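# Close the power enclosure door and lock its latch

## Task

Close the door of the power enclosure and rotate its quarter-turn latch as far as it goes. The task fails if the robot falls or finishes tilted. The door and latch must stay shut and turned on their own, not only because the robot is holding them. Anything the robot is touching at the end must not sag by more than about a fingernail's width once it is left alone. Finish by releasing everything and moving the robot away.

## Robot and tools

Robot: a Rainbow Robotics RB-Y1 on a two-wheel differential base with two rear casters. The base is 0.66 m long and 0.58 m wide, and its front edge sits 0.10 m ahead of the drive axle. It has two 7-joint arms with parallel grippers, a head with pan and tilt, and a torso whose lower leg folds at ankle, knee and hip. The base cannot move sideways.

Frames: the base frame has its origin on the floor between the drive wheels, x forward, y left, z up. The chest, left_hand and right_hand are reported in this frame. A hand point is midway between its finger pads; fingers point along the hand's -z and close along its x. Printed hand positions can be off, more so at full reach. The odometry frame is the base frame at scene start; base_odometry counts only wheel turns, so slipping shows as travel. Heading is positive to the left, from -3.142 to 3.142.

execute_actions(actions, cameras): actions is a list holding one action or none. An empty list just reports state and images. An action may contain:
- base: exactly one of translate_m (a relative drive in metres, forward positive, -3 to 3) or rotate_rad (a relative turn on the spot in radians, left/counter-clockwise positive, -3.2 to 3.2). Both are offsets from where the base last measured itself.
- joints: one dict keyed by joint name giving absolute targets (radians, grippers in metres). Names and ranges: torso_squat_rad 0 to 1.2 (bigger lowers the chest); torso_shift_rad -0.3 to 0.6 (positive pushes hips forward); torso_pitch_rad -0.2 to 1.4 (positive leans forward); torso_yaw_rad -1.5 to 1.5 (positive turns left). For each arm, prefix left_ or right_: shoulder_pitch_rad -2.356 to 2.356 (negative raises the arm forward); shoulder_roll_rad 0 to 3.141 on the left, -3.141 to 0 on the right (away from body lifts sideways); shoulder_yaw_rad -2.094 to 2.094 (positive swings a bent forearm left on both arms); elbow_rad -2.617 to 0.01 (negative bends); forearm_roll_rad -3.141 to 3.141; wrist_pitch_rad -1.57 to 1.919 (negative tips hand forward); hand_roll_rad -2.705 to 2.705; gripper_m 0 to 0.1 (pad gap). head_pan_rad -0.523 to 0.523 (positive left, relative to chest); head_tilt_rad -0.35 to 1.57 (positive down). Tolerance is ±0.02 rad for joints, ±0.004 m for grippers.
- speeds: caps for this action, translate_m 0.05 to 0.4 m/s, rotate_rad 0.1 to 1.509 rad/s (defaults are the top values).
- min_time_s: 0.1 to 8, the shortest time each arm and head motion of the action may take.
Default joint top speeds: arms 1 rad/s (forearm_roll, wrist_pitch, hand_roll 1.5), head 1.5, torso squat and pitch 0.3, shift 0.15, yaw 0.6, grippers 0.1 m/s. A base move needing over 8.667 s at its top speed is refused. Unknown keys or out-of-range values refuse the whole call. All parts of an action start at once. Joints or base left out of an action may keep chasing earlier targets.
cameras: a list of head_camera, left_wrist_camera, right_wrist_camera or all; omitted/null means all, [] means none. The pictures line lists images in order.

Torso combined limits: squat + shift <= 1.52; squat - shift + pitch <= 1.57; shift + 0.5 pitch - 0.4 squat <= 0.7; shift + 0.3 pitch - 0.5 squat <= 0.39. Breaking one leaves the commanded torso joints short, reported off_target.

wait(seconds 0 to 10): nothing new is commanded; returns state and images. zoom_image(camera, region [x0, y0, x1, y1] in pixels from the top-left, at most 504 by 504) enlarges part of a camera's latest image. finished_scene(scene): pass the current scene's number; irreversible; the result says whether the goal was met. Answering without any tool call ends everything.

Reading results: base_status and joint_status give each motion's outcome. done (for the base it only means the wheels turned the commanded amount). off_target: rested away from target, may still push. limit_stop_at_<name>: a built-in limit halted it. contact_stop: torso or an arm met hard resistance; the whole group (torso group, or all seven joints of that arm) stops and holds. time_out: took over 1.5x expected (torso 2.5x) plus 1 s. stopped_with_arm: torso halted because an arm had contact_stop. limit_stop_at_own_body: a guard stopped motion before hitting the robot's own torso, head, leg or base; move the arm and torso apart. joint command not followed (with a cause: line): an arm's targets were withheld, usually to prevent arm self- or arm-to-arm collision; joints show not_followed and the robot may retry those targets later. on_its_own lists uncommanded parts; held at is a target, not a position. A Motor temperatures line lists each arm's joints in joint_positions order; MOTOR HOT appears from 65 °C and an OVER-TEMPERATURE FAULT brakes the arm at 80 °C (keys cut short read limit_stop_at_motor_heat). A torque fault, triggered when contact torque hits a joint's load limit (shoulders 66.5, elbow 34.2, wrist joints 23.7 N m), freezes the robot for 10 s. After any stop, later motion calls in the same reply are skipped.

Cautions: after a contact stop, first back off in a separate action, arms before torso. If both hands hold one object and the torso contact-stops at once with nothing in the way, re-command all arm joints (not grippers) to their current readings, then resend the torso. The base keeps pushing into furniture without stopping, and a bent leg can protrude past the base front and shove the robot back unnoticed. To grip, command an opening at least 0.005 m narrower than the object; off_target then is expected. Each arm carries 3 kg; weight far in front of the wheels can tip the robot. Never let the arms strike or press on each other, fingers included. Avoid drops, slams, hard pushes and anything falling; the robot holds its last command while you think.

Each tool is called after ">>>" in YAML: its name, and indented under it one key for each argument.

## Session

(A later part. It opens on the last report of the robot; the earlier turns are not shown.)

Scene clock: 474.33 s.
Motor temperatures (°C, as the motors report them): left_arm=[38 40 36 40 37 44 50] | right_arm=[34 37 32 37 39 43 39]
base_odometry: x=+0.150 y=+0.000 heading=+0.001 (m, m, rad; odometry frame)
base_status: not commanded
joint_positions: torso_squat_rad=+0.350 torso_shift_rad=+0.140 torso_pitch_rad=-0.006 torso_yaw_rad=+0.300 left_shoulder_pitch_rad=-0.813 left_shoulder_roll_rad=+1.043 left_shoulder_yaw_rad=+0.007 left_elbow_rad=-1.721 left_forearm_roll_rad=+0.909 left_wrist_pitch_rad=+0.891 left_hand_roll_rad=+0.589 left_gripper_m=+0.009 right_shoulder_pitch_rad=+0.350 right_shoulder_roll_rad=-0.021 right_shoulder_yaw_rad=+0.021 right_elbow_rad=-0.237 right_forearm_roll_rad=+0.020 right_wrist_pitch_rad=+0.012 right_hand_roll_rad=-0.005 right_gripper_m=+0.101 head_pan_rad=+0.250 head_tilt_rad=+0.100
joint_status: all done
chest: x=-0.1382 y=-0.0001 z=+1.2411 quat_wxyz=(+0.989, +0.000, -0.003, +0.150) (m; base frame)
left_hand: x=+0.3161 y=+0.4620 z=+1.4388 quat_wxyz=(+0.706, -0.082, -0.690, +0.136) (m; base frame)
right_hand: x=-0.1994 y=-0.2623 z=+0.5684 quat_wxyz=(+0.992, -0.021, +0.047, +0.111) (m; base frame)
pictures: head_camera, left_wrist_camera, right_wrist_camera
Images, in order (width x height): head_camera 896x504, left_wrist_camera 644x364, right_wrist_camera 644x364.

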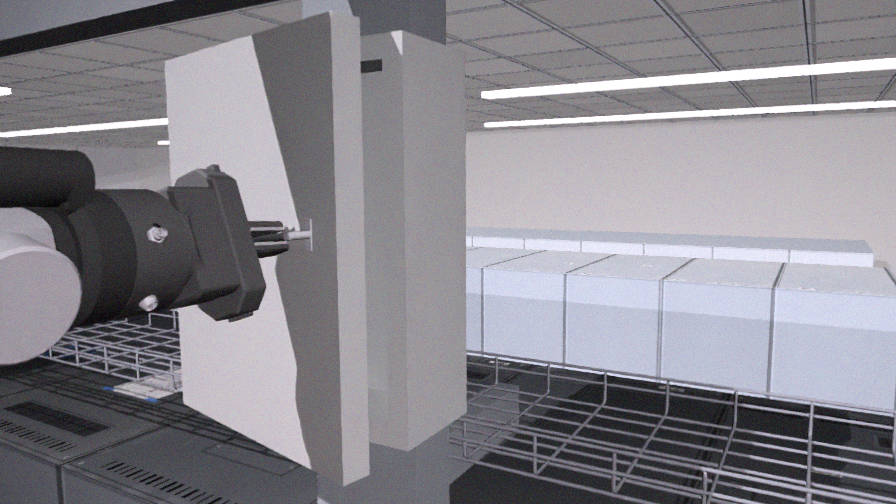

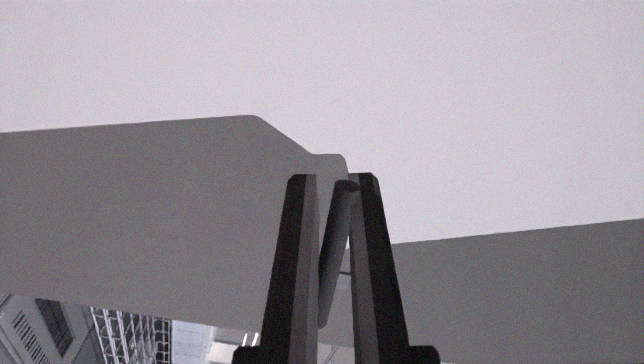

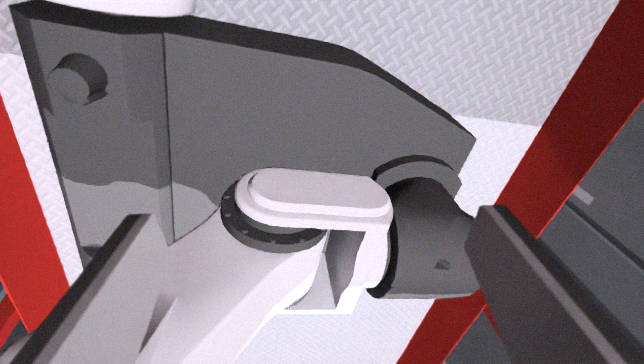

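>>> execute_actions:
  actions:
    - {"joints": {"left_gripper_m": 0.05}}

Scene clock: 489.83 s.
Motor temperatures (°C, as the motors report them): left_arm=[37 40 36 39 39 46 50] | right_arm=[34 37 32 37 39 43 39]
base_odometry: x=+0.150 y=+0.000 heading=+0.001 (m, m, rad; odometry frame)
base_status: not commanded
joint_positions: torso_squat_rad=+0.350 torso_shift_rad=+0.140 torso_pitch_rad=-0.005 torso_yaw_rad=+0.300 left_shoulder_pitch_rad=-0.807 left_shoulder_roll_rad=+1.039 left_shoulder_yaw_rad=+0.000 left_elbow_rad=-1.722 left_forearm_roll_rad=+0.911 left_wrist_pitch_rad=+0.894 left_hand_roll_rad=+0.589 left_gripper_m=+0.050 right_shoulder_pitch_rad=+0.350 right_shoulder_roll_rad=-0.021 right_shoulder_yaw_rad=+0.021 right_elbow_rad=-0.237 right_forearm_roll_rad=+0.020 right_wrist_pitch_rad=+0.012 right_hand_roll_rad=-0.005 right_gripper_m=+0.101 head_pan_rad=+0.250 head_tilt_rad=+0.100
joint_status: all done
chest: x=-0.1380 y=-0.0001 z=+1.2411 quat_wxyz=(+0.989, +0.000, -0.003, +0.149) (m; base frame)
left_hand: x=+0.3184 y=+0.4606 z=+1.4309 quat_wxyz=(+0.712, -0.083, -0.684, +0.137) (m; base frame)
right_hand: x=-0.1996 y=-0.2625 z=+0.5685 quat_wxyz=(+0.992, -0.021, +0.048, +0.111) (m; base frame)
pictures: head_camera, left_wrist_camera, right_wrist_camera
Images, in order (width x height): head_camera 896x504, left_wrist_camera 644x364, right_wrist_camera 644x364.

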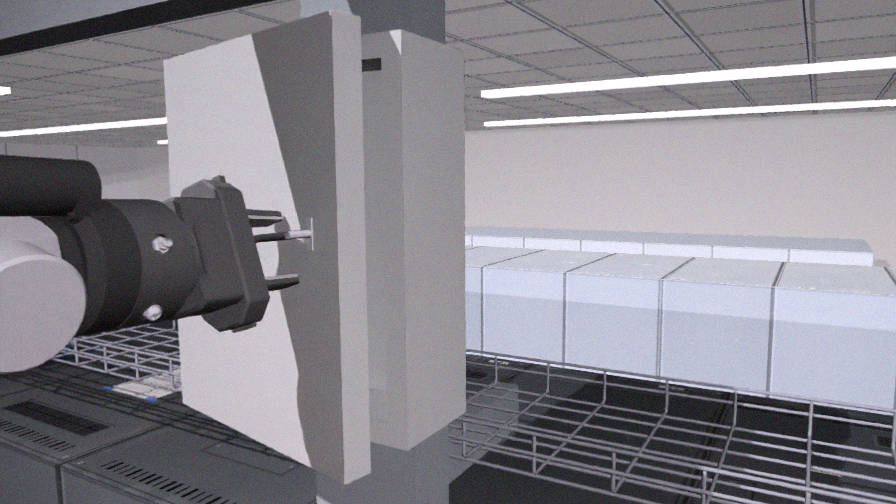

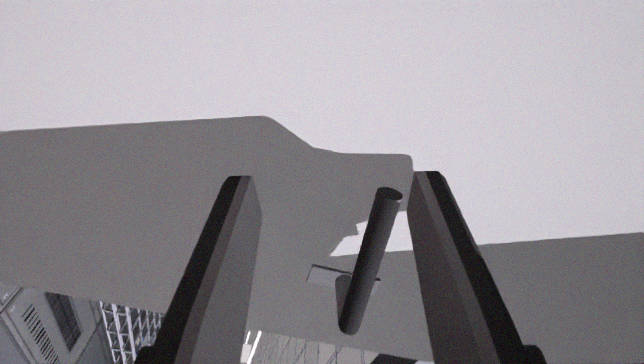

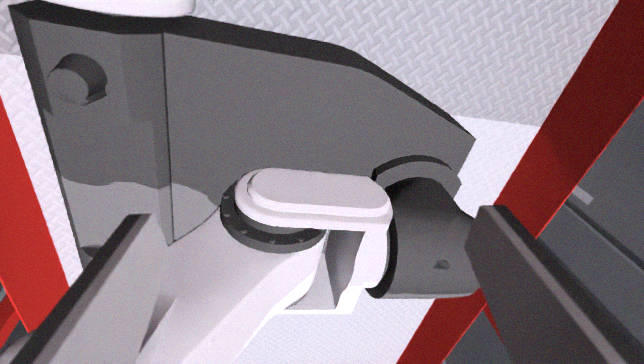

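>>> execute_actions:
  actions:
    - {"joints": {"left_shoulder_pitch_rad": -0.741, "left_shoulder_roll_rad": 1.035, "left_elbow_rad": -1.756}, "min_time_s": 3}

Scene clock: 524.30 s.
Motor temperatures (°C, as the motors report them): left_arm=[37 40 36 38 37 43 50] | right_arm=[34 37 32 37 39 43 39]
base_odometry: x=+0.150 y=+0.000 heading=+0.001 (m, m, rad; odometry frame)
base_status: not commanded
joint_positions: torso_squat_rad=+0.350 torso_shift_rad=+0.140 torso_pitch_rad=-0.005 torso_yaw_rad=+0.300 left_shoulder_pitch_rad=-0.773 left_shoulder_roll_rad=+1.042 left_shoulder_yaw_rad=+0.011 left_elbow_rad=-1.747 left_forearm_roll_rad=+0.909 left_wrist_pitch_rad=+0.889 left_hand_roll_rad=+0.589 left_gripper_m=+0.050 right_shoulder_pitch_rad=+0.350 right_shoulder_roll_rad=-0.021 right_shoulder_yaw_rad=+0.021 right_elbow_rad=-0.237 right_forearm_roll_rad=+0.020 right_wrist_pitch_rad=+0.012 right_hand_roll_rad=-0.005 right_gripper_m=+0.101 head_pan_rad=+0.250 head_tilt_rad=+0.100
joint_status: left_shoulder_pitch_rad contact_stop (moved +0.034 of +0.066); the others done
on_its_own: left_shoulder_pitch_rad is held at -0.772, not at your -0.741, since a contact_stop
chest: x=-0.1380 y=-0.0002 z=+1.2411 quat_wxyz=(+0.989, +0.000, -0.003, +0.149) (m; base frame)
left_hand: x=+0.3148 y=+0.4608 z=+1.4230 quat_wxyz=(+0.714, -0.081, -0.683, +0.134) (m; base frame)
right_hand: x=-0.1996 y=-0.2625 z=+0.5684 quat_wxyz=(+0.992, -0.021, +0.048, +0.111) (m; base frame)
pictures: head_camera, left_wrist_camera, right_wrist_camera
Images, in order (width x height): head_camera 896x504, left_wrist_camera 644x364, right_wrist_camera 644x364.

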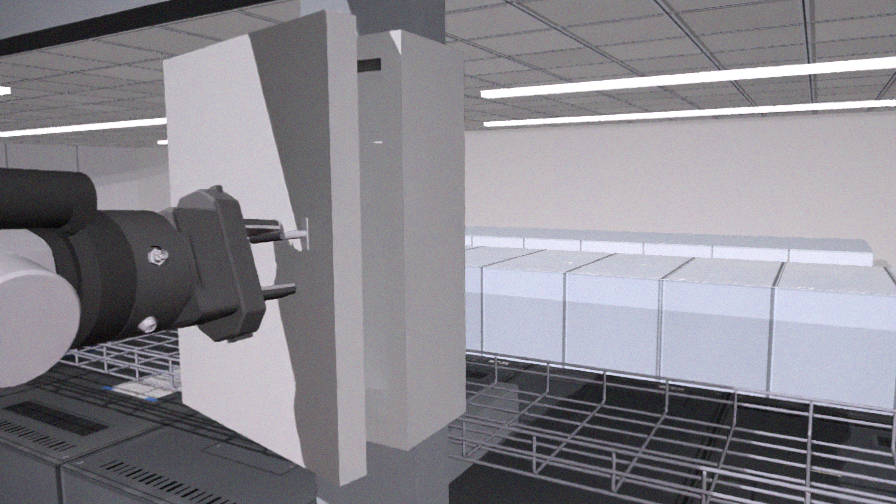

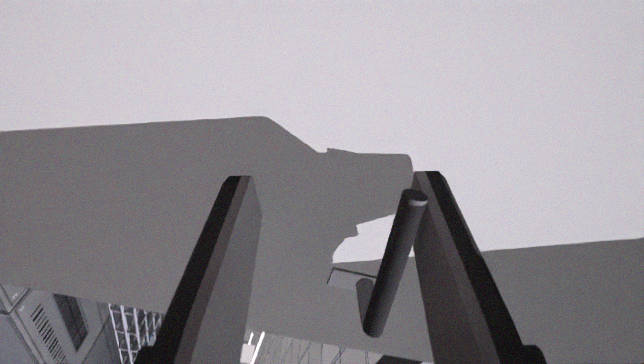

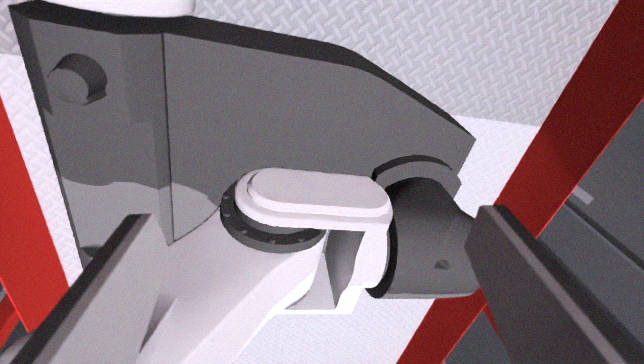

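The lever is blocked going down with the door ajar too. Backing the arm off, then I'll test the upward direction.

>>> execute_actions:
  actions:
    - {"joints": {"left_shoulder_pitch_rad": -0.807, "left_shoulder_roll_rad": 1.039, "left_elbow_rad": -1.722}, "min_time_s": 1.5}

Scene clock: 528.60 s.
Motor temperatures (°C, as the motors report them): left_arm=[37 40 36 38 37 43 50] | right_arm=[34 37 32 37 39 43 39]
base_odometry: x=+0.150 y=+0.000 heading=+0.001 (m, m, rad; odometry frame)
base_status: not commanded
joint_positions: torso_squat_rad=+0.350 torso_shift_rad=+0.140 torso_pitch_rad=-0.005 torso_yaw_rad=+0.300 left_shoulder_pitch_rad=-0.807 left_shoulder_roll_rad=+1.040 left_shoulder_yaw_rad=+0.011 left_elbow_rad=-1.722 left_forearm_roll_rad=+0.909 left_wrist_pitch_rad=+0.889 left_hand_roll_rad=+0.589 left_gripper_m=+0.050 right_shoulder_pitch_rad=+0.350 right_shoulder_roll_rad=-0.021 right_shoulder_yaw_rad=+0.021 right_elbow_rad=-0.237 right_forearm_roll_rad=+0.020 right_wrist_pitch_rad=+0.012 right_hand_roll_rad=-0.005 right_gripper_m=+0.101 head_pan_rad=+0.250 head_tilt_rad=+0.100
joint_status: all done
chest: x=-0.1380 y=-0.0002 z=+1.2411 quat_wxyz=(+0.989, +0.000, -0.003, +0.149) (m; base frame)
left_hand: x=+0.3164 y=+0.4627 z=+1.4364 quat_wxyz=(+0.706, -0.083, -0.689, +0.137) (m; base frame)
right_hand: x=-0.1996 y=-0.2625 z=+0.5685 quat_wxyz=(+0.992, -0.021, +0.048, +0.111) (m; base frame)
pictures: head_camera, left_wrist_camera, right_wrist_camera
Images, in order (width x height): head_camera 896x504, left_wrist_camera 644x364, right_wrist_camera 644x364.

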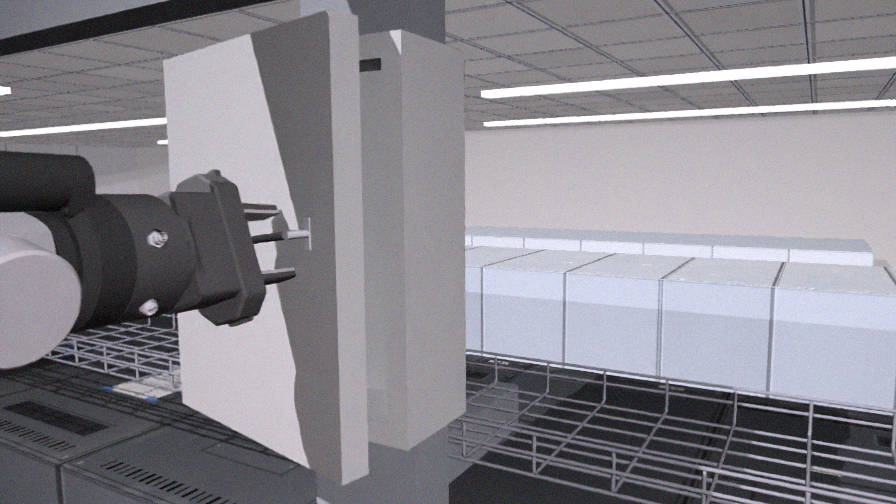

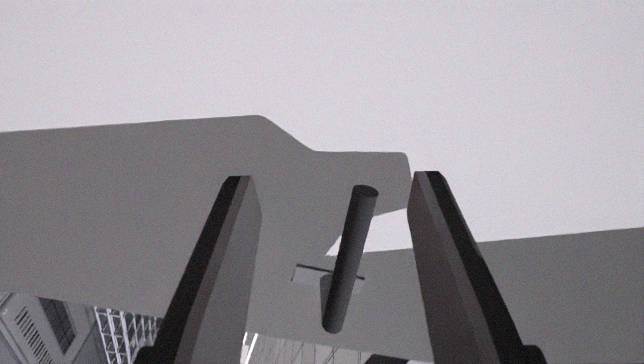

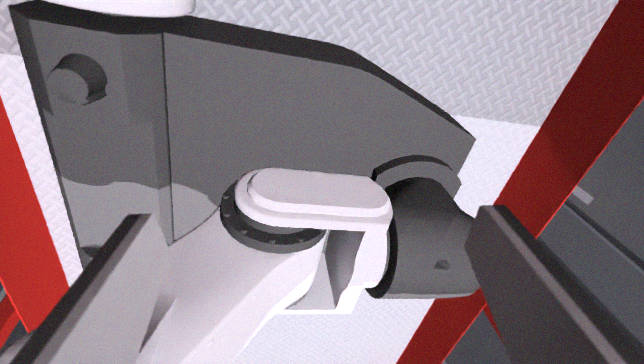

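>>> execute_actions:
  actions:
    - {"joints": {"left_hand_roll_rad": 0.0}, "min_time_s": 1}
  cameras: ["left_wrist_camera"]

>>> execute_actions:
  actions:
    - {"joints": {"left_shoulder_pitch_rad": -0.884, "left_shoulder_roll_rad": 1.045, "left_elbow_rad": -1.682}, "min_time_s": 3}

Scene clock: 531.83 s.
Motor temperatures (°C, as the motors report them): left_arm=[37 40 36 38 37 43 50] | right_arm=[34 37 32 37 39 43 39]
base_odometry: x=+0.150 y=+0.000 heading=+0.001 (m, m, rad; odometry frame)
base_status: not commanded
joint_positions: torso_squat_rad=+0.350 torso_shift_rad=+0.140 torso_pitch_rad=-0.005 torso_yaw_rad=+0.300 left_shoulder_pitch_rad=-0.807 left_shoulder_roll_rad=+1.040 left_shoulder_yaw_rad=+0.011 left_elbow_rad=-1.722 left_forearm_roll_rad=+0.909 left_wrist_pitch_rad=+0.889 left_hand_roll_rad=+0.000 left_gripper_m=+0.050 right_shoulder_pitch_rad=+0.350 right_shoulder_roll_rad=-0.021 right_shoulder_yaw_rad=+0.021 right_elbow_rad=-0.237 right_forearm_roll_rad=+0.020 right_wrist_pitch_rad=+0.012 right_hand_roll_rad=-0.005 right_gripper_m=+0.101 head_pan_rad=+0.250 head_tilt_rad=+0.100
joint_status: all done
chest: x=-0.1380 y=-0.0002 z=+1.2411 quat_wxyz=(+0.989, +0.000, -0.003, +0.149) (m; base frame)
left_hand: x=+0.3165 y=+0.4627 z=+1.4364 quat_wxyz=(+0.716, +0.120, -0.684, -0.073) (m; base frame)
right_hand: x=-0.1996 y=-0.2625 z=+0.5685 quat_wxyz=(+0.992, -0.021, +0.048, +0.111) (m; base frame)
pictures: left_wrist_camera
Images, in order (width x height): left_wrist_camera 644x364.

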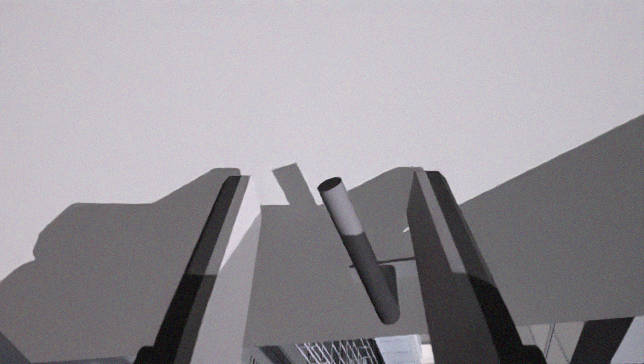

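Scene clock: 535.13 s.
Motor temperatures (°C, as the motors report them): left_arm=[37 40 36 38 37 43 50] | right_arm=[34 37 32 37 39 43 39]
base_odometry: x=+0.150 y=+0.000 heading=+0.001 (m, m, rad; odometry frame)
base_status: not commanded
joint_positions: torso_squat_rad=+0.350 torso_shift_rad=+0.140 torso_pitch_rad=-0.004 torso_yaw_rad=+0.300 left_shoulder_pitch_rad=-0.878 left_shoulder_roll_rad=+1.042 left_shoulder_yaw_rad=+0.006 left_elbow_rad=-1.681 left_forearm_roll_rad=+0.910 left_wrist_pitch_rad=+0.892 left_hand_roll_rad=+0.000 left_gripper_m=+0.052 right_shoulder_pitch_rad=+0.350 right_shoulder_roll_rad=-0.021 right_shoulder_yaw_rad=+0.021 right_elbow_rad=-0.237 right_forearm_roll_rad=+0.020 right_wrist_pitch_rad=+0.012 right_hand_roll_rad=-0.005 right_gripper_m=+0.101 head_pan_rad=+0.250 head_tilt_rad=+0.100
joint_status: all done
chest: x=-0.1373 y=+0.0002 z=+1.2410 quat_wxyz=(+0.989, -0.001, -0.002, +0.149) (m; base frame)
left_hand: x=+0.3186 y=+0.4638 z=+1.4646 quat_wxyz=(+0.703, +0.121, -0.698, -0.068) (m; base frame)
right_hand: x=-0.1998 y=-0.2627 z=+0.5687 quat_wxyz=(+0.992, -0.022, +0.048, +0.111) (m; base frame)
pictures: head_camera, left_wrist_camera, right_wrist_camera
Images, in order (width x height): head_camera 896x504, left_wrist_camera 644x364, right_wrist_camera 644x364.

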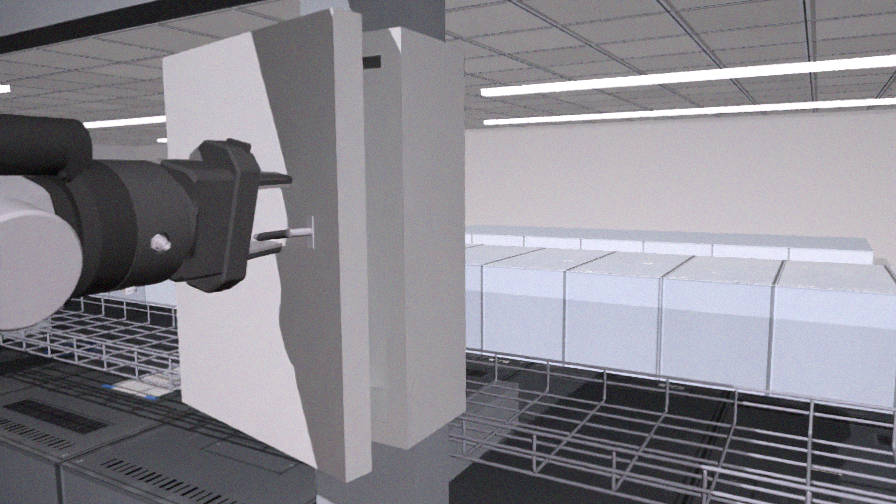

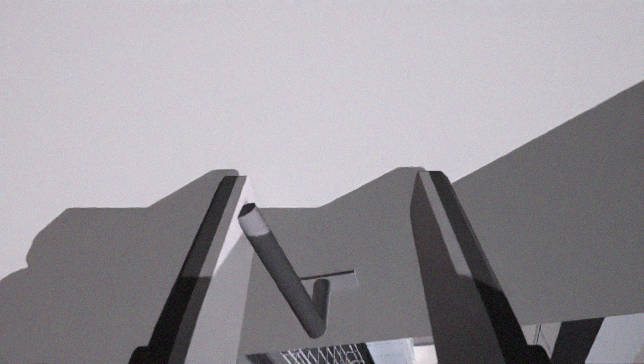

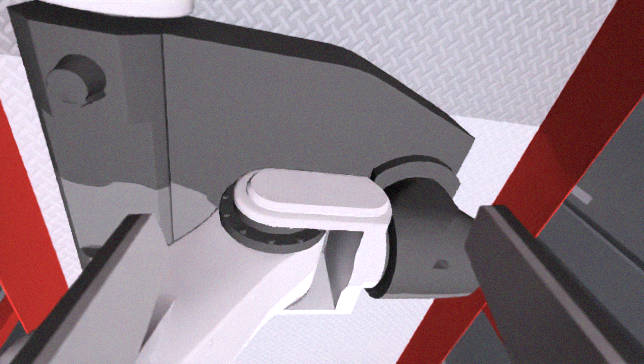

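>>> zoom_image:
  camera: "head_camera"
  region: [200, 160, 360, 300]

Region (200, 160, 360, 300) of head_camera's 896x504 image, scaled by 3.150, with more detail than that image has; it fills the top 441 rows of this view, and the rest is white.

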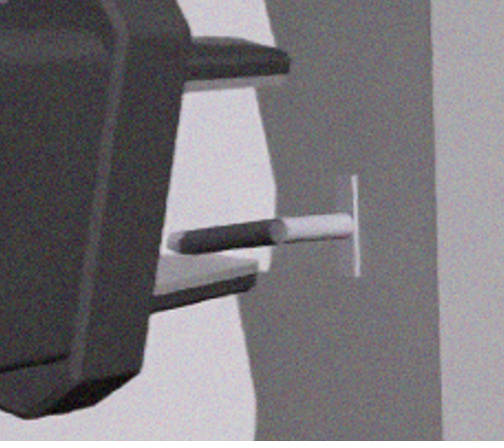

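The lower finger has only just reached the lever, so that move wasn't a real test of up. I'll push 1.5 cm further.

>>> execute_actions:
  actions:
    - {"joints": {"left_shoulder_pitch_rad": -0.917, "left_shoulder_roll_rad": 1.047, "left_elbow_rad": -1.665}, "min_time_s": 2.5}

Scene clock: 542.77 s.
Motor temperatures (°C, as the motors report them): left_arm=[38 40 36 38 37 45 50] | right_arm=[34 37 32 37 39 43 39]
base_odometry: x=+0.150 y=+0.000 heading=+0.001 (m, m, rad; odometry frame)
base_status: not commanded
joint_positions: torso_squat_rad=+0.350 torso_shift_rad=+0.140 torso_pitch_rad=-0.005 torso_yaw_rad=+0.300 left_shoulder_pitch_rad=-0.889 left_shoulder_roll_rad=+1.040 left_shoulder_yaw_rad=+0.000 left_elbow_rad=-1.669 left_forearm_roll_rad=+0.911 left_wrist_pitch_rad=+0.895 left_hand_roll_rad=+0.000 left_gripper_m=+0.050 right_shoulder_pitch_rad=+0.350 right_shoulder_roll_rad=-0.021 right_shoulder_yaw_rad=+0.021 right_elbow_rad=-0.237 right_forearm_roll_rad=+0.020 right_wrist_pitch_rad=+0.012 right_hand_roll_rad=-0.005 right_gripper_m=+0.101 head_pan_rad=+0.250 head_tilt_rad=+0.100
joint_status: left_shoulder_pitch_rad contact_stop (moved -0.012 of -0.039); the others done
on_its_own: left_shoulder_pitch_rad is held at -0.891, not at your -0.917, since a contact_stop
chest: x=-0.1376 y=+0.0000 z=+1.2410 quat_wxyz=(+0.989, +0.000, -0.002, +0.149) (m; base frame)
left_hand: x=+0.3200 y=+0.4639 z=+1.4659 quat_wxyz=(+0.704, +0.120, -0.697, -0.067) (m; base frame)
right_hand: x=-0.1997 y=-0.2626 z=+0.5686 quat_wxyz=(+0.992, -0.021, +0.048, +0.111) (m; base frame)
pictures: head_camera, left_wrist_camera, right_wrist_camera
Images, in order (width x height): head_camera 896x504, left_wrist_camera 644x364, right_wrist_camera 644x364.

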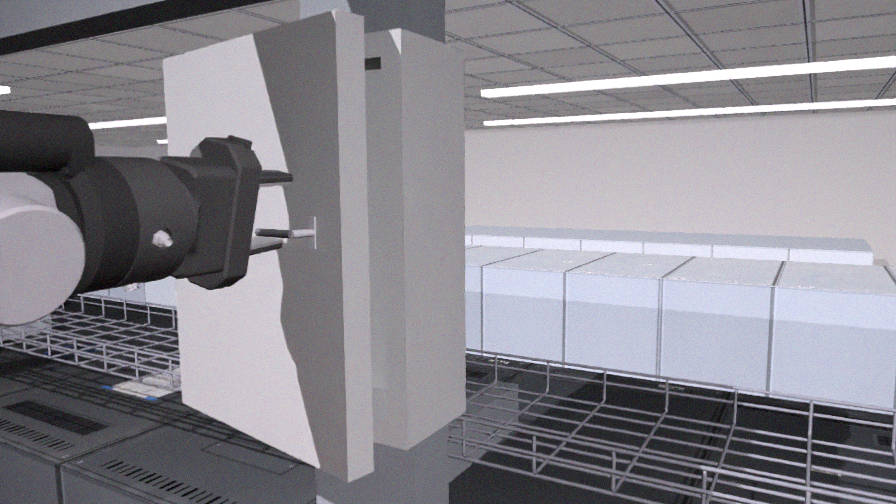

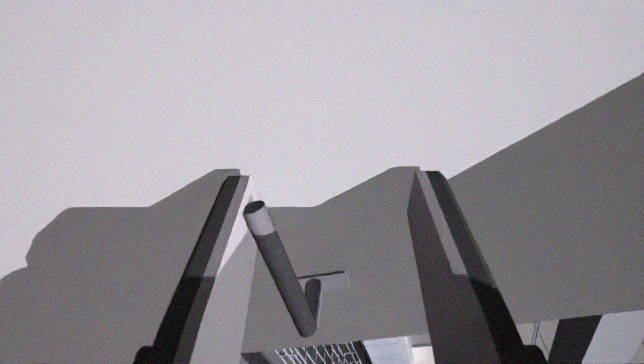

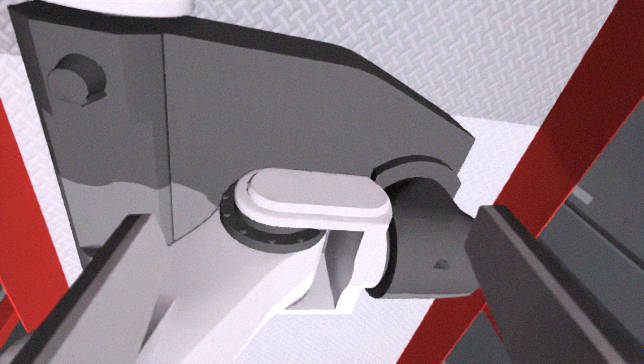

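Blocked upward too, so the door being ajar does not free the latch. I'll back off, shut the door again, and try a stiffer drive. That means the hand-roll axis on the stem and the side of an open finger sweeping the lever. First, taking the load off the lever.

>>> execute_actions:
  actions:
    - {"joints": {"left_shoulder_pitch_rad": -0.855, "left_shoulder_roll_rad": 1.042, "left_shoulder_yaw_rad": 0.0, "left_elbow_rad": -1.704, "left_forearm_roll_rad": 0.911, "left_wrist_pitch_rad": 0.894, "left_hand_roll_rad": 0.289}, "min_time_s": 1.5}

Scene clock: 582.53 s.
Motor temperatures (°C, as the motors report them): left_arm=[38 40 36 38 36 43 49] | right_arm=[34 37 32 37 39 43 39]
base_odometry: x=+0.150 y=+0.000 heading=+0.001 (m, m, rad; odometry frame)
base_status: not commanded
joint_positions: torso_squat_rad=+0.350 torso_shift_rad=+0.140 torso_pitch_rad=-0.005 torso_yaw_rad=+0.300 left_shoulder_pitch_rad=-0.856 left_shoulder_roll_rad=+1.042 left_shoulder_yaw_rad=+0.000 left_elbow_rad=-1.704 left_forearm_roll_rad=+0.911 left_wrist_pitch_rad=+0.894 left_hand_roll_rad=+0.289 left_gripper_m=+0.050 right_shoulder_pitch_rad=+0.350 right_shoulder_roll_rad=-0.021 right_shoulder_yaw_rad=+0.021 right_elbow_rad=-0.237 right_forearm_roll_rad=+0.020 right_wrist_pitch_rad=+0.012 right_hand_roll_rad=-0.005 right_gripper_m=+0.101 head_pan_rad=+0.250 head_tilt_rad=+0.100
joint_status: all done
chest: x=-0.1377 y=-0.0001 z=+1.2411 quat_wxyz=(+0.989, +0.000, -0.002, +0.149) (m; base frame)
left_hand: x=+0.3184 y=+0.4581 z=+1.4543 quat_wxyz=(+0.712, +0.020, -0.702, +0.027) (m; base frame)
right_hand: x=-0.1997 y=-0.2625 z=+0.5685 quat_wxyz=(+0.992, -0.021, +0.048, +0.111) (m; base frame)
pictures: head_camera, left_wrist_camera, right_wrist_camera
Images, in order (width x height): head_camera 896x504, left_wrist_camera 644x364, right_wrist_camera 644x364.

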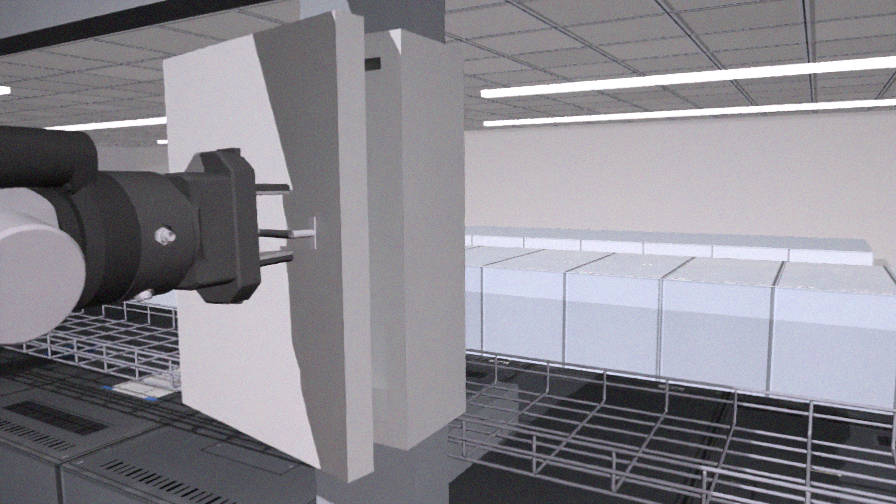

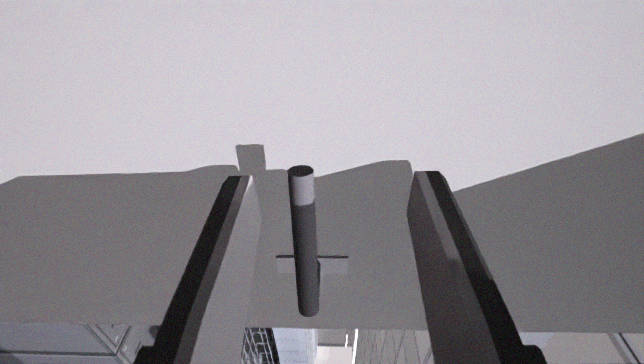

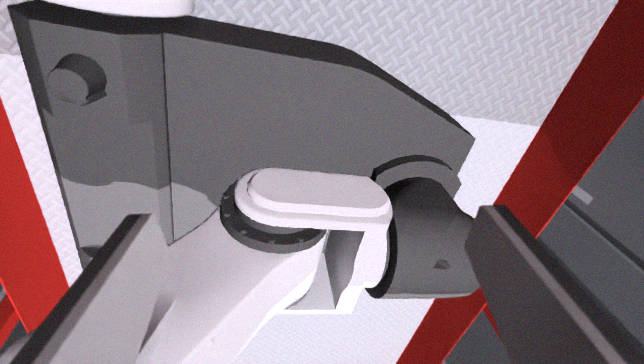

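>>> execute_actions:
  actions:
    - {"joints": {"torso_shift_rad": 0.225}}
  cameras: ["head_camera", "left_wrist_camera"]

Scene clock: 586.00 s.
Motor temperatures (°C, as the motors report them): left_arm=[38 40 36 38 36 43 49] | right_arm=[34 37 32 37 39 43 39]
base_odometry: x=+0.150 y=+0.000 heading=+0.002 (m, m, rad; odometry frame)
base_status: not commanded
joint_positions: torso_squat_rad=+0.350 torso_shift_rad=+0.224 torso_pitch_rad=-0.006 torso_yaw_rad=+0.300 left_shoulder_pitch_rad=-0.855 left_shoulder_roll_rad=+1.043 left_shoulder_yaw_rad=+0.001 left_elbow_rad=-1.705 left_forearm_roll_rad=+0.911 left_wrist_pitch_rad=+0.894 left_hand_roll_rad=+0.289 left_gripper_m=+0.049 right_shoulder_pitch_rad=+0.350 right_shoulder_roll_rad=-0.021 right_shoulder_yaw_rad=+0.021 right_elbow_rad=-0.237 right_forearm_roll_rad=+0.020 right_wrist_pitch_rad=+0.012 right_hand_roll_rad=-0.005 right_gripper_m=+0.101 head_pan_rad=+0.250 head_tilt_rad=+0.100
joint_status: all done
chest: x=-0.0838 y=-0.0001 z=+1.2310 quat_wxyz=(+0.989, +0.000, -0.003, +0.150) (m; base frame)
left_hand: x=+0.3715 y=+0.4582 z=+1.4451 quat_wxyz=(+0.711, +0.020, -0.702, +0.026) (m; base frame)
right_hand: x=-0.1445 y=-0.2625 z=+0.5583 quat_wxyz=(+0.992, -0.021, +0.047, +0.111) (m; base frame)
pictures: head_camera, left_wrist_camera
Images, in order (width x height): head_camera 896x504, left_wrist_camera 644x364.

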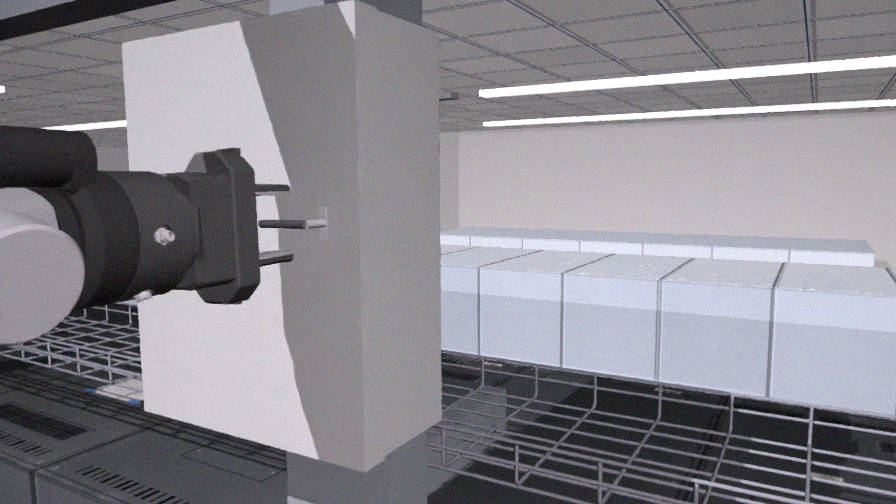

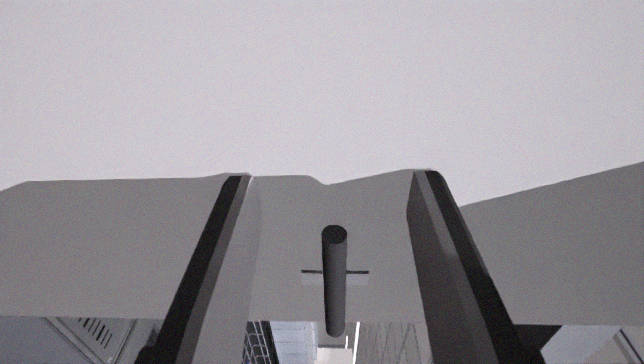

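The door looks flush. Now I'll pull back so the fingertips are clear of the lever, and centre the hand axis on the stem.

>>> execute_actions:
  actions:
    - {"joints": {"torso_shift_rad": 0.16, "left_shoulder_pitch_rad": -0.849, "left_shoulder_roll_rad": 1.003, "left_elbow_rad": -1.766}}
  cameras: ["head_camera", "left_wrist_camera"]

Scene clock: 589.93 s.
Motor temperatures (°C, as the motors report them): left_arm=[38 40 36 38 36 43 49] | right_arm=[34 37 32 37 39 43 39]
base_odometry: x=+0.150 y=+0.000 heading=+0.001 (m, m, rad; odometry frame)
base_status: not commanded
joint_positions: torso_squat_rad=+0.350 torso_shift_rad=+0.160 torso_pitch_rad=-0.005 torso_yaw_rad=+0.300 left_shoulder_pitch_rad=-0.850 left_shoulder_roll_rad=+1.003 left_shoulder_yaw_rad=+0.000 left_elbow_rad=-1.766 left_forearm_roll_rad=+0.911 left_wrist_pitch_rad=+0.894 left_hand_roll_rad=+0.289 left_gripper_m=+0.050 right_shoulder_pitch_rad=+0.350 right_shoulder_roll_rad=-0.021 right_shoulder_yaw_rad=+0.021 right_elbow_rad=-0.237 right_forearm_roll_rad=+0.020 right_wrist_pitch_rad=+0.012 right_hand_roll_rad=-0.005 right_gripper_m=+0.101 head_pan_rad=+0.250 head_tilt_rad=+0.100
joint_status: all done
chest: x=-0.1249 y=-0.0002 z=+1.2391 quat_wxyz=(+0.989, +0.000, -0.003, +0.149) (m; base frame)
left_hand: x=+0.3323 y=+0.4251 z=+1.4523 quat_wxyz=(+0.705, +0.001, -0.709, +0.000) (m; base frame)
right_hand: x=-0.1865 y=-0.2626 z=+0.5665 quat_wxyz=(+0.992, -0.021, +0.048, +0.111) (m; base frame)
pictures: head_camera, left_wrist_camera
Images, in order (width x height): head_camera 896x504, left_wrist_camera 644x364.

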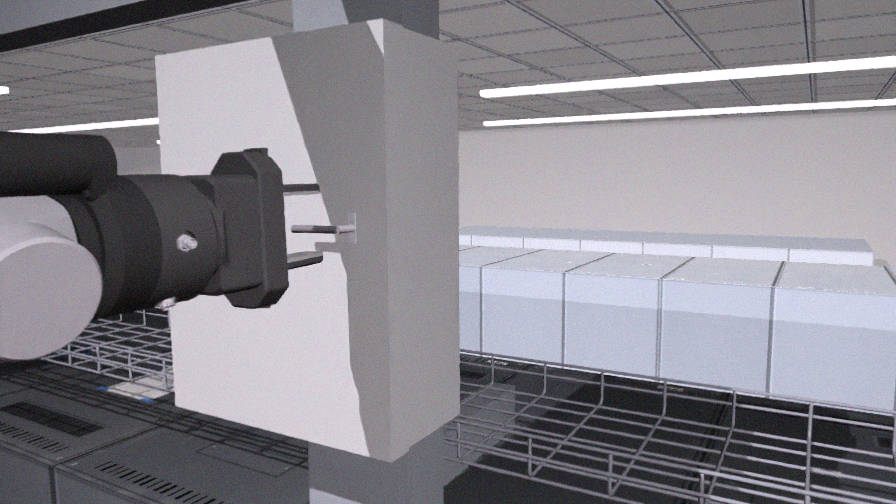

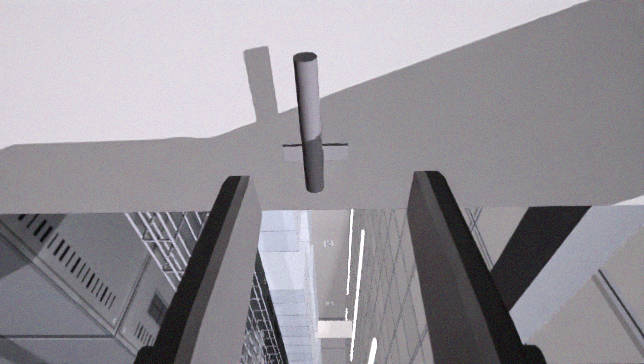

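>>> execute_actions:
  actions:
    - {"joints": {"left_hand_roll_rad": -1.63, "left_gripper_m": 0.06}}
  cameras: ["head_camera", "left_wrist_camera"]

Scene clock: 595.50 s.
Motor temperatures (°C, as the motors report them): left_arm=[38 40 36 38 36 43 50] | right_arm=[34 37 32 37 39 43 39]
base_odometry: x=+0.150 y=+0.000 heading=+0.001 (m, m, rad; odometry frame)
base_status: not commanded
joint_positions: torso_squat_rad=+0.350 torso_shift_rad=+0.160 torso_pitch_rad=-0.005 torso_yaw_rad=+0.300 left_shoulder_pitch_rad=-0.850 left_shoulder_roll_rad=+1.003 left_shoulder_yaw_rad=+0.000 left_elbow_rad=-1.766 left_forearm_roll_rad=+0.911 left_wrist_pitch_rad=+0.894 left_hand_roll_rad=-1.630 left_gripper_m=+0.060 right_shoulder_pitch_rad=+0.350 right_shoulder_roll_rad=-0.021 right_shoulder_yaw_rad=+0.021 right_elbow_rad=-0.237 right_forearm_roll_rad=+0.020 right_wrist_pitch_rad=+0.012 right_hand_roll_rad=-0.005 right_gripper_m=+0.101 head_pan_rad=+0.250 head_tilt_rad=+0.100
joint_status: all done
chest: x=-0.1249 y=-0.0002 z=+1.2391 quat_wxyz=(+0.989, +0.000, -0.003, +0.149) (m; base frame)
left_hand: x=+0.3323 y=+0.4251 z=+1.4523 quat_wxyz=(+0.404, +0.581, -0.407, -0.577) (m; base frame)
right_hand: x=-0.1865 y=-0.2626 z=+0.5665 quat_wxyz=(+0.992, -0.021, +0.048, +0.111) (m; base frame)
pictures: head_camera, left_wrist_camera
Images, in order (width x height): head_camera 896x504, left_wrist_camera 644x364.

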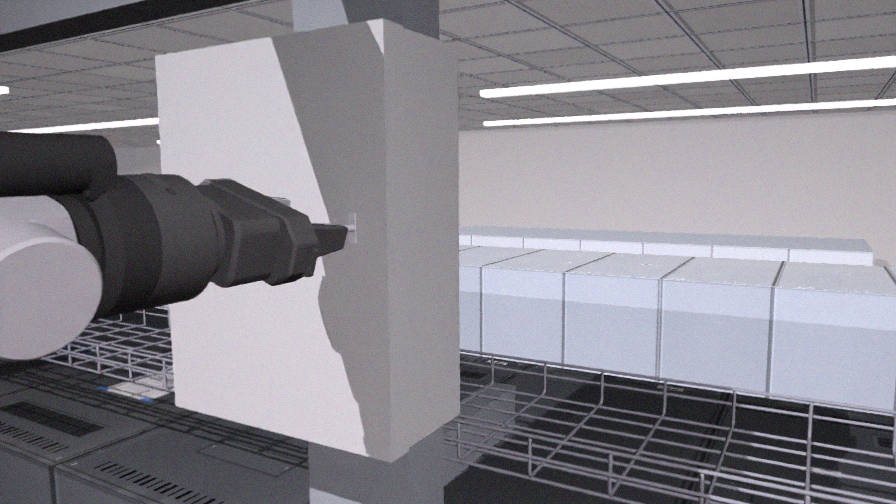

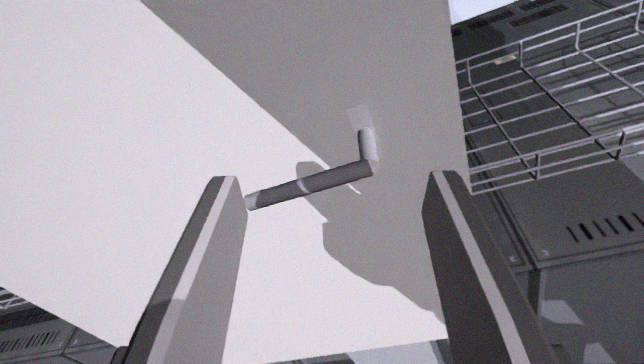

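Comparing the two wrist views, the stem sits about 1 cm toward −y of the roll axis. I'll correct for that and add more roll clearance before moving in.

>>> execute_actions:
  actions:
    - {"joints": {"left_shoulder_pitch_rad": -0.843, "left_shoulder_roll_rad": 0.991, "left_elbow_rad": -1.787, "left_hand_roll_rad": -1.85}, "min_time_s": 0.8}
  cameras: ["left_wrist_camera"]

Scene clock: 630.47 s.
Motor temperatures (°C, as the motors report them): left_arm=[37 40 36 38 36 42 50] | right_arm=[34 37 32 37 39 43 39]
base_odometry: x=+0.150 y=+0.000 heading=+0.001 (m, m, rad; odometry frame)
base_status: not commanded
joint_positions: torso_squat_rad=+0.350 torso_shift_rad=+0.160 torso_pitch_rad=-0.005 torso_yaw_rad=+0.300 left_shoulder_pitch_rad=-0.844 left_shoulder_roll_rad=+0.991 left_shoulder_yaw_rad=+0.000 left_elbow_rad=-1.787 left_forearm_roll_rad=+0.911 left_wrist_pitch_rad=+0.894 left_hand_roll_rad=-1.850 left_gripper_m=+0.060 right_shoulder_pitch_rad=+0.350 right_shoulder_roll_rad=-0.021 right_shoulder_yaw_rad=+0.021 right_elbow_rad=-0.237 right_forearm_roll_rad=+0.020 right_wrist_pitch_rad=+0.012 right_hand_roll_rad=-0.005 right_gripper_m=+0.101 head_pan_rad=+0.250 head_tilt_rad=+0.100
joint_status: all done
chest: x=-0.1249 y=-0.0002 z=+1.2391 quat_wxyz=(+0.989, +0.000, -0.003, +0.149) (m; base frame)
left_hand: x=+0.3322 y=+0.4151 z=+1.4505 quat_wxyz=(+0.331, +0.620, -0.346, -0.621) (m; base frame)
right_hand: x=-0.1866 y=-0.2626 z=+0.5665 quat_wxyz=(+0.992, -0.021, +0.048, +0.111) (m; base frame)
pictures: left_wrist_camera
Images, in order (width x height): left_wrist_camera 644x364.

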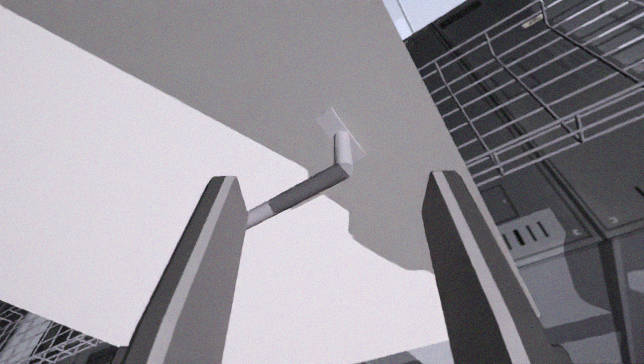

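>>> execute_actions:
  actions:
    - {"joints": {"torso_shift_rad": 0.205}}
  cameras: ["head_camera", "left_wrist_camera"]

Scene clock: 632.97 s.
Motor temperatures (°C, as the motors report them): left_arm=[37 40 36 38 36 42 50] | right_arm=[34 37 32 37 39 43 39]
base_odometry: x=+0.150 y=+0.000 heading=+0.001 (m, m, rad; odometry frame)
base_status: not commanded
joint_positions: torso_squat_rad=+0.350 torso_shift_rad=+0.205 torso_pitch_rad=-0.005 torso_yaw_rad=+0.300 left_shoulder_pitch_rad=-0.844 left_shoulder_roll_rad=+0.991 left_shoulder_yaw_rad=+0.000 left_elbow_rad=-1.787 left_forearm_roll_rad=+0.911 left_wrist_pitch_rad=+0.894 left_hand_roll_rad=-1.850 left_gripper_m=+0.060 right_shoulder_pitch_rad=+0.350 right_shoulder_roll_rad=-0.021 right_shoulder_yaw_rad=+0.021 right_elbow_rad=-0.237 right_forearm_roll_rad=+0.020 right_wrist_pitch_rad=+0.012 right_hand_roll_rad=-0.005 right_gripper_m=+0.101 head_pan_rad=+0.250 head_tilt_rad=+0.100
joint_status: all done
chest: x=-0.0956 y=-0.0002 z=+1.2337 quat_wxyz=(+0.989, +0.000, -0.002, +0.149) (m; base frame)
left_hand: x=+0.3615 y=+0.4151 z=+1.4449 quat_wxyz=(+0.331, +0.620, -0.346, -0.621) (m; base frame)
right_hand: x=-0.1575 y=-0.2626 z=+0.5612 quat_wxyz=(+0.992, -0.021, +0.048, +0.111) (m; base frame)
pictures: head_camera, left_wrist_camera
Images, in order (width x height): head_camera 896x504, left_wrist_camera 644x364.

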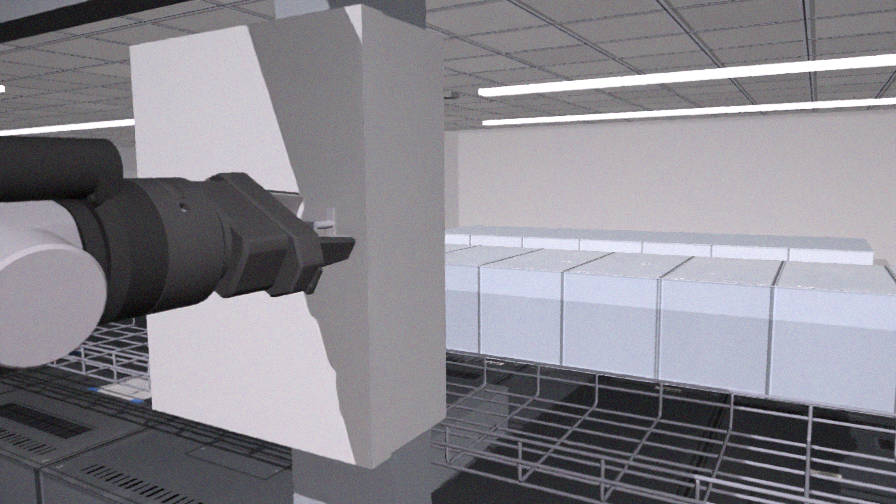

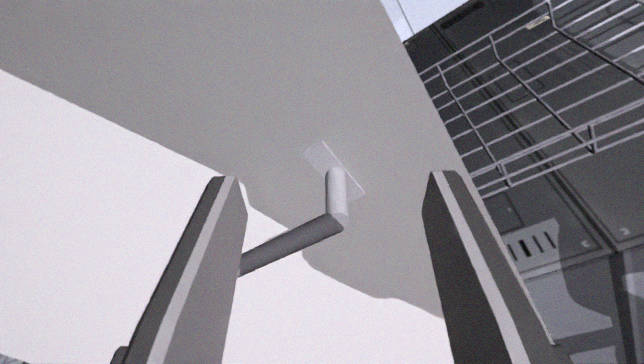

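Centred now, with the lever just under the left finger. Rolling the hand slowly to sweep the lever down.

>>> execute_actions:
  actions:
    - {"joints": {"left_hand_roll_rad": -0.9}, "min_time_s": 2.5}
  cameras: ["head_camera", "left_wrist_camera"]

Scene clock: 637.43 s.
Motor temperatures (°C, as the motors report them): left_arm=[37 40 36 38 37 43 50] | right_arm=[34 37 32 37 39 43 39]
base_odometry: x=+0.150 y=+0.000 heading=+0.001 (m, m, rad; odometry frame)
base_status: not commanded
joint_positions: torso_squat_rad=+0.350 torso_shift_rad=+0.204 torso_pitch_rad=-0.008 torso_yaw_rad=+0.300 left_shoulder_pitch_rad=-0.855 left_shoulder_roll_rad=+0.998 left_shoulder_yaw_rad=+0.013 left_elbow_rad=-1.788 left_forearm_roll_rad=+0.907 left_wrist_pitch_rad=+0.889 left_hand_roll_rad=-0.901 left_gripper_m=+0.060 right_shoulder_pitch_rad=+0.350 right_shoulder_roll_rad=-0.021 right_shoulder_yaw_rad=+0.021 right_elbow_rad=-0.237 right_forearm_roll_rad=+0.020 right_wrist_pitch_rad=+0.012 right_hand_roll_rad=-0.005 right_gripper_m=+0.101 head_pan_rad=+0.250 head_tilt_rad=+0.100
joint_status: all done
chest: x=-0.0972 y=-0.0005 z=+1.2338 quat_wxyz=(+0.989, +0.000, -0.004, +0.150) (m; base frame)
left_hand: x=+0.3551 y=+0.4162 z=+1.4605 quat_wxyz=(+0.568, +0.403, -0.598, -0.396) (m; base frame)
right_hand: x=-0.1571 y=-0.2623 z=+0.5608 quat_wxyz=(+0.993, -0.021, +0.046, +0.111) (m; base frame)
pictures: head_camera, left_wrist_camera
Images, in order (width x height): head_camera 896x504, left_wrist_camera 644x364.

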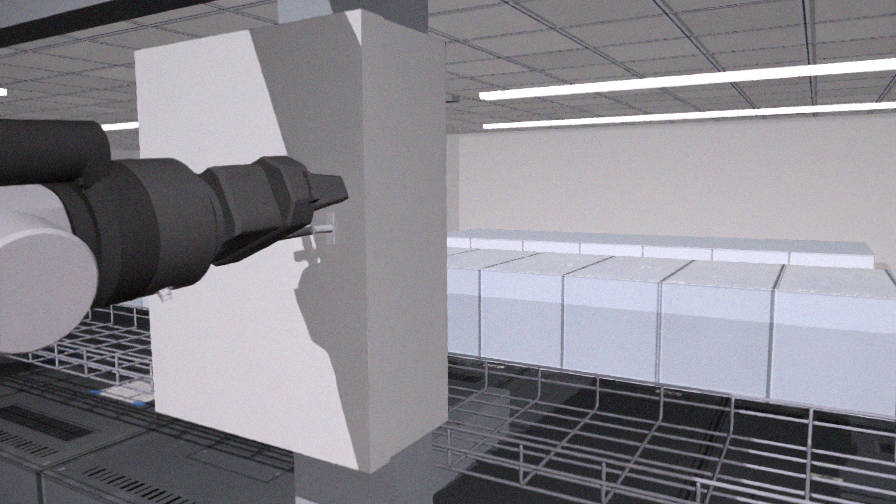

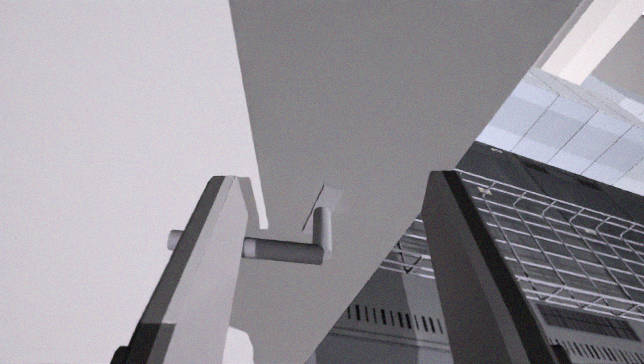

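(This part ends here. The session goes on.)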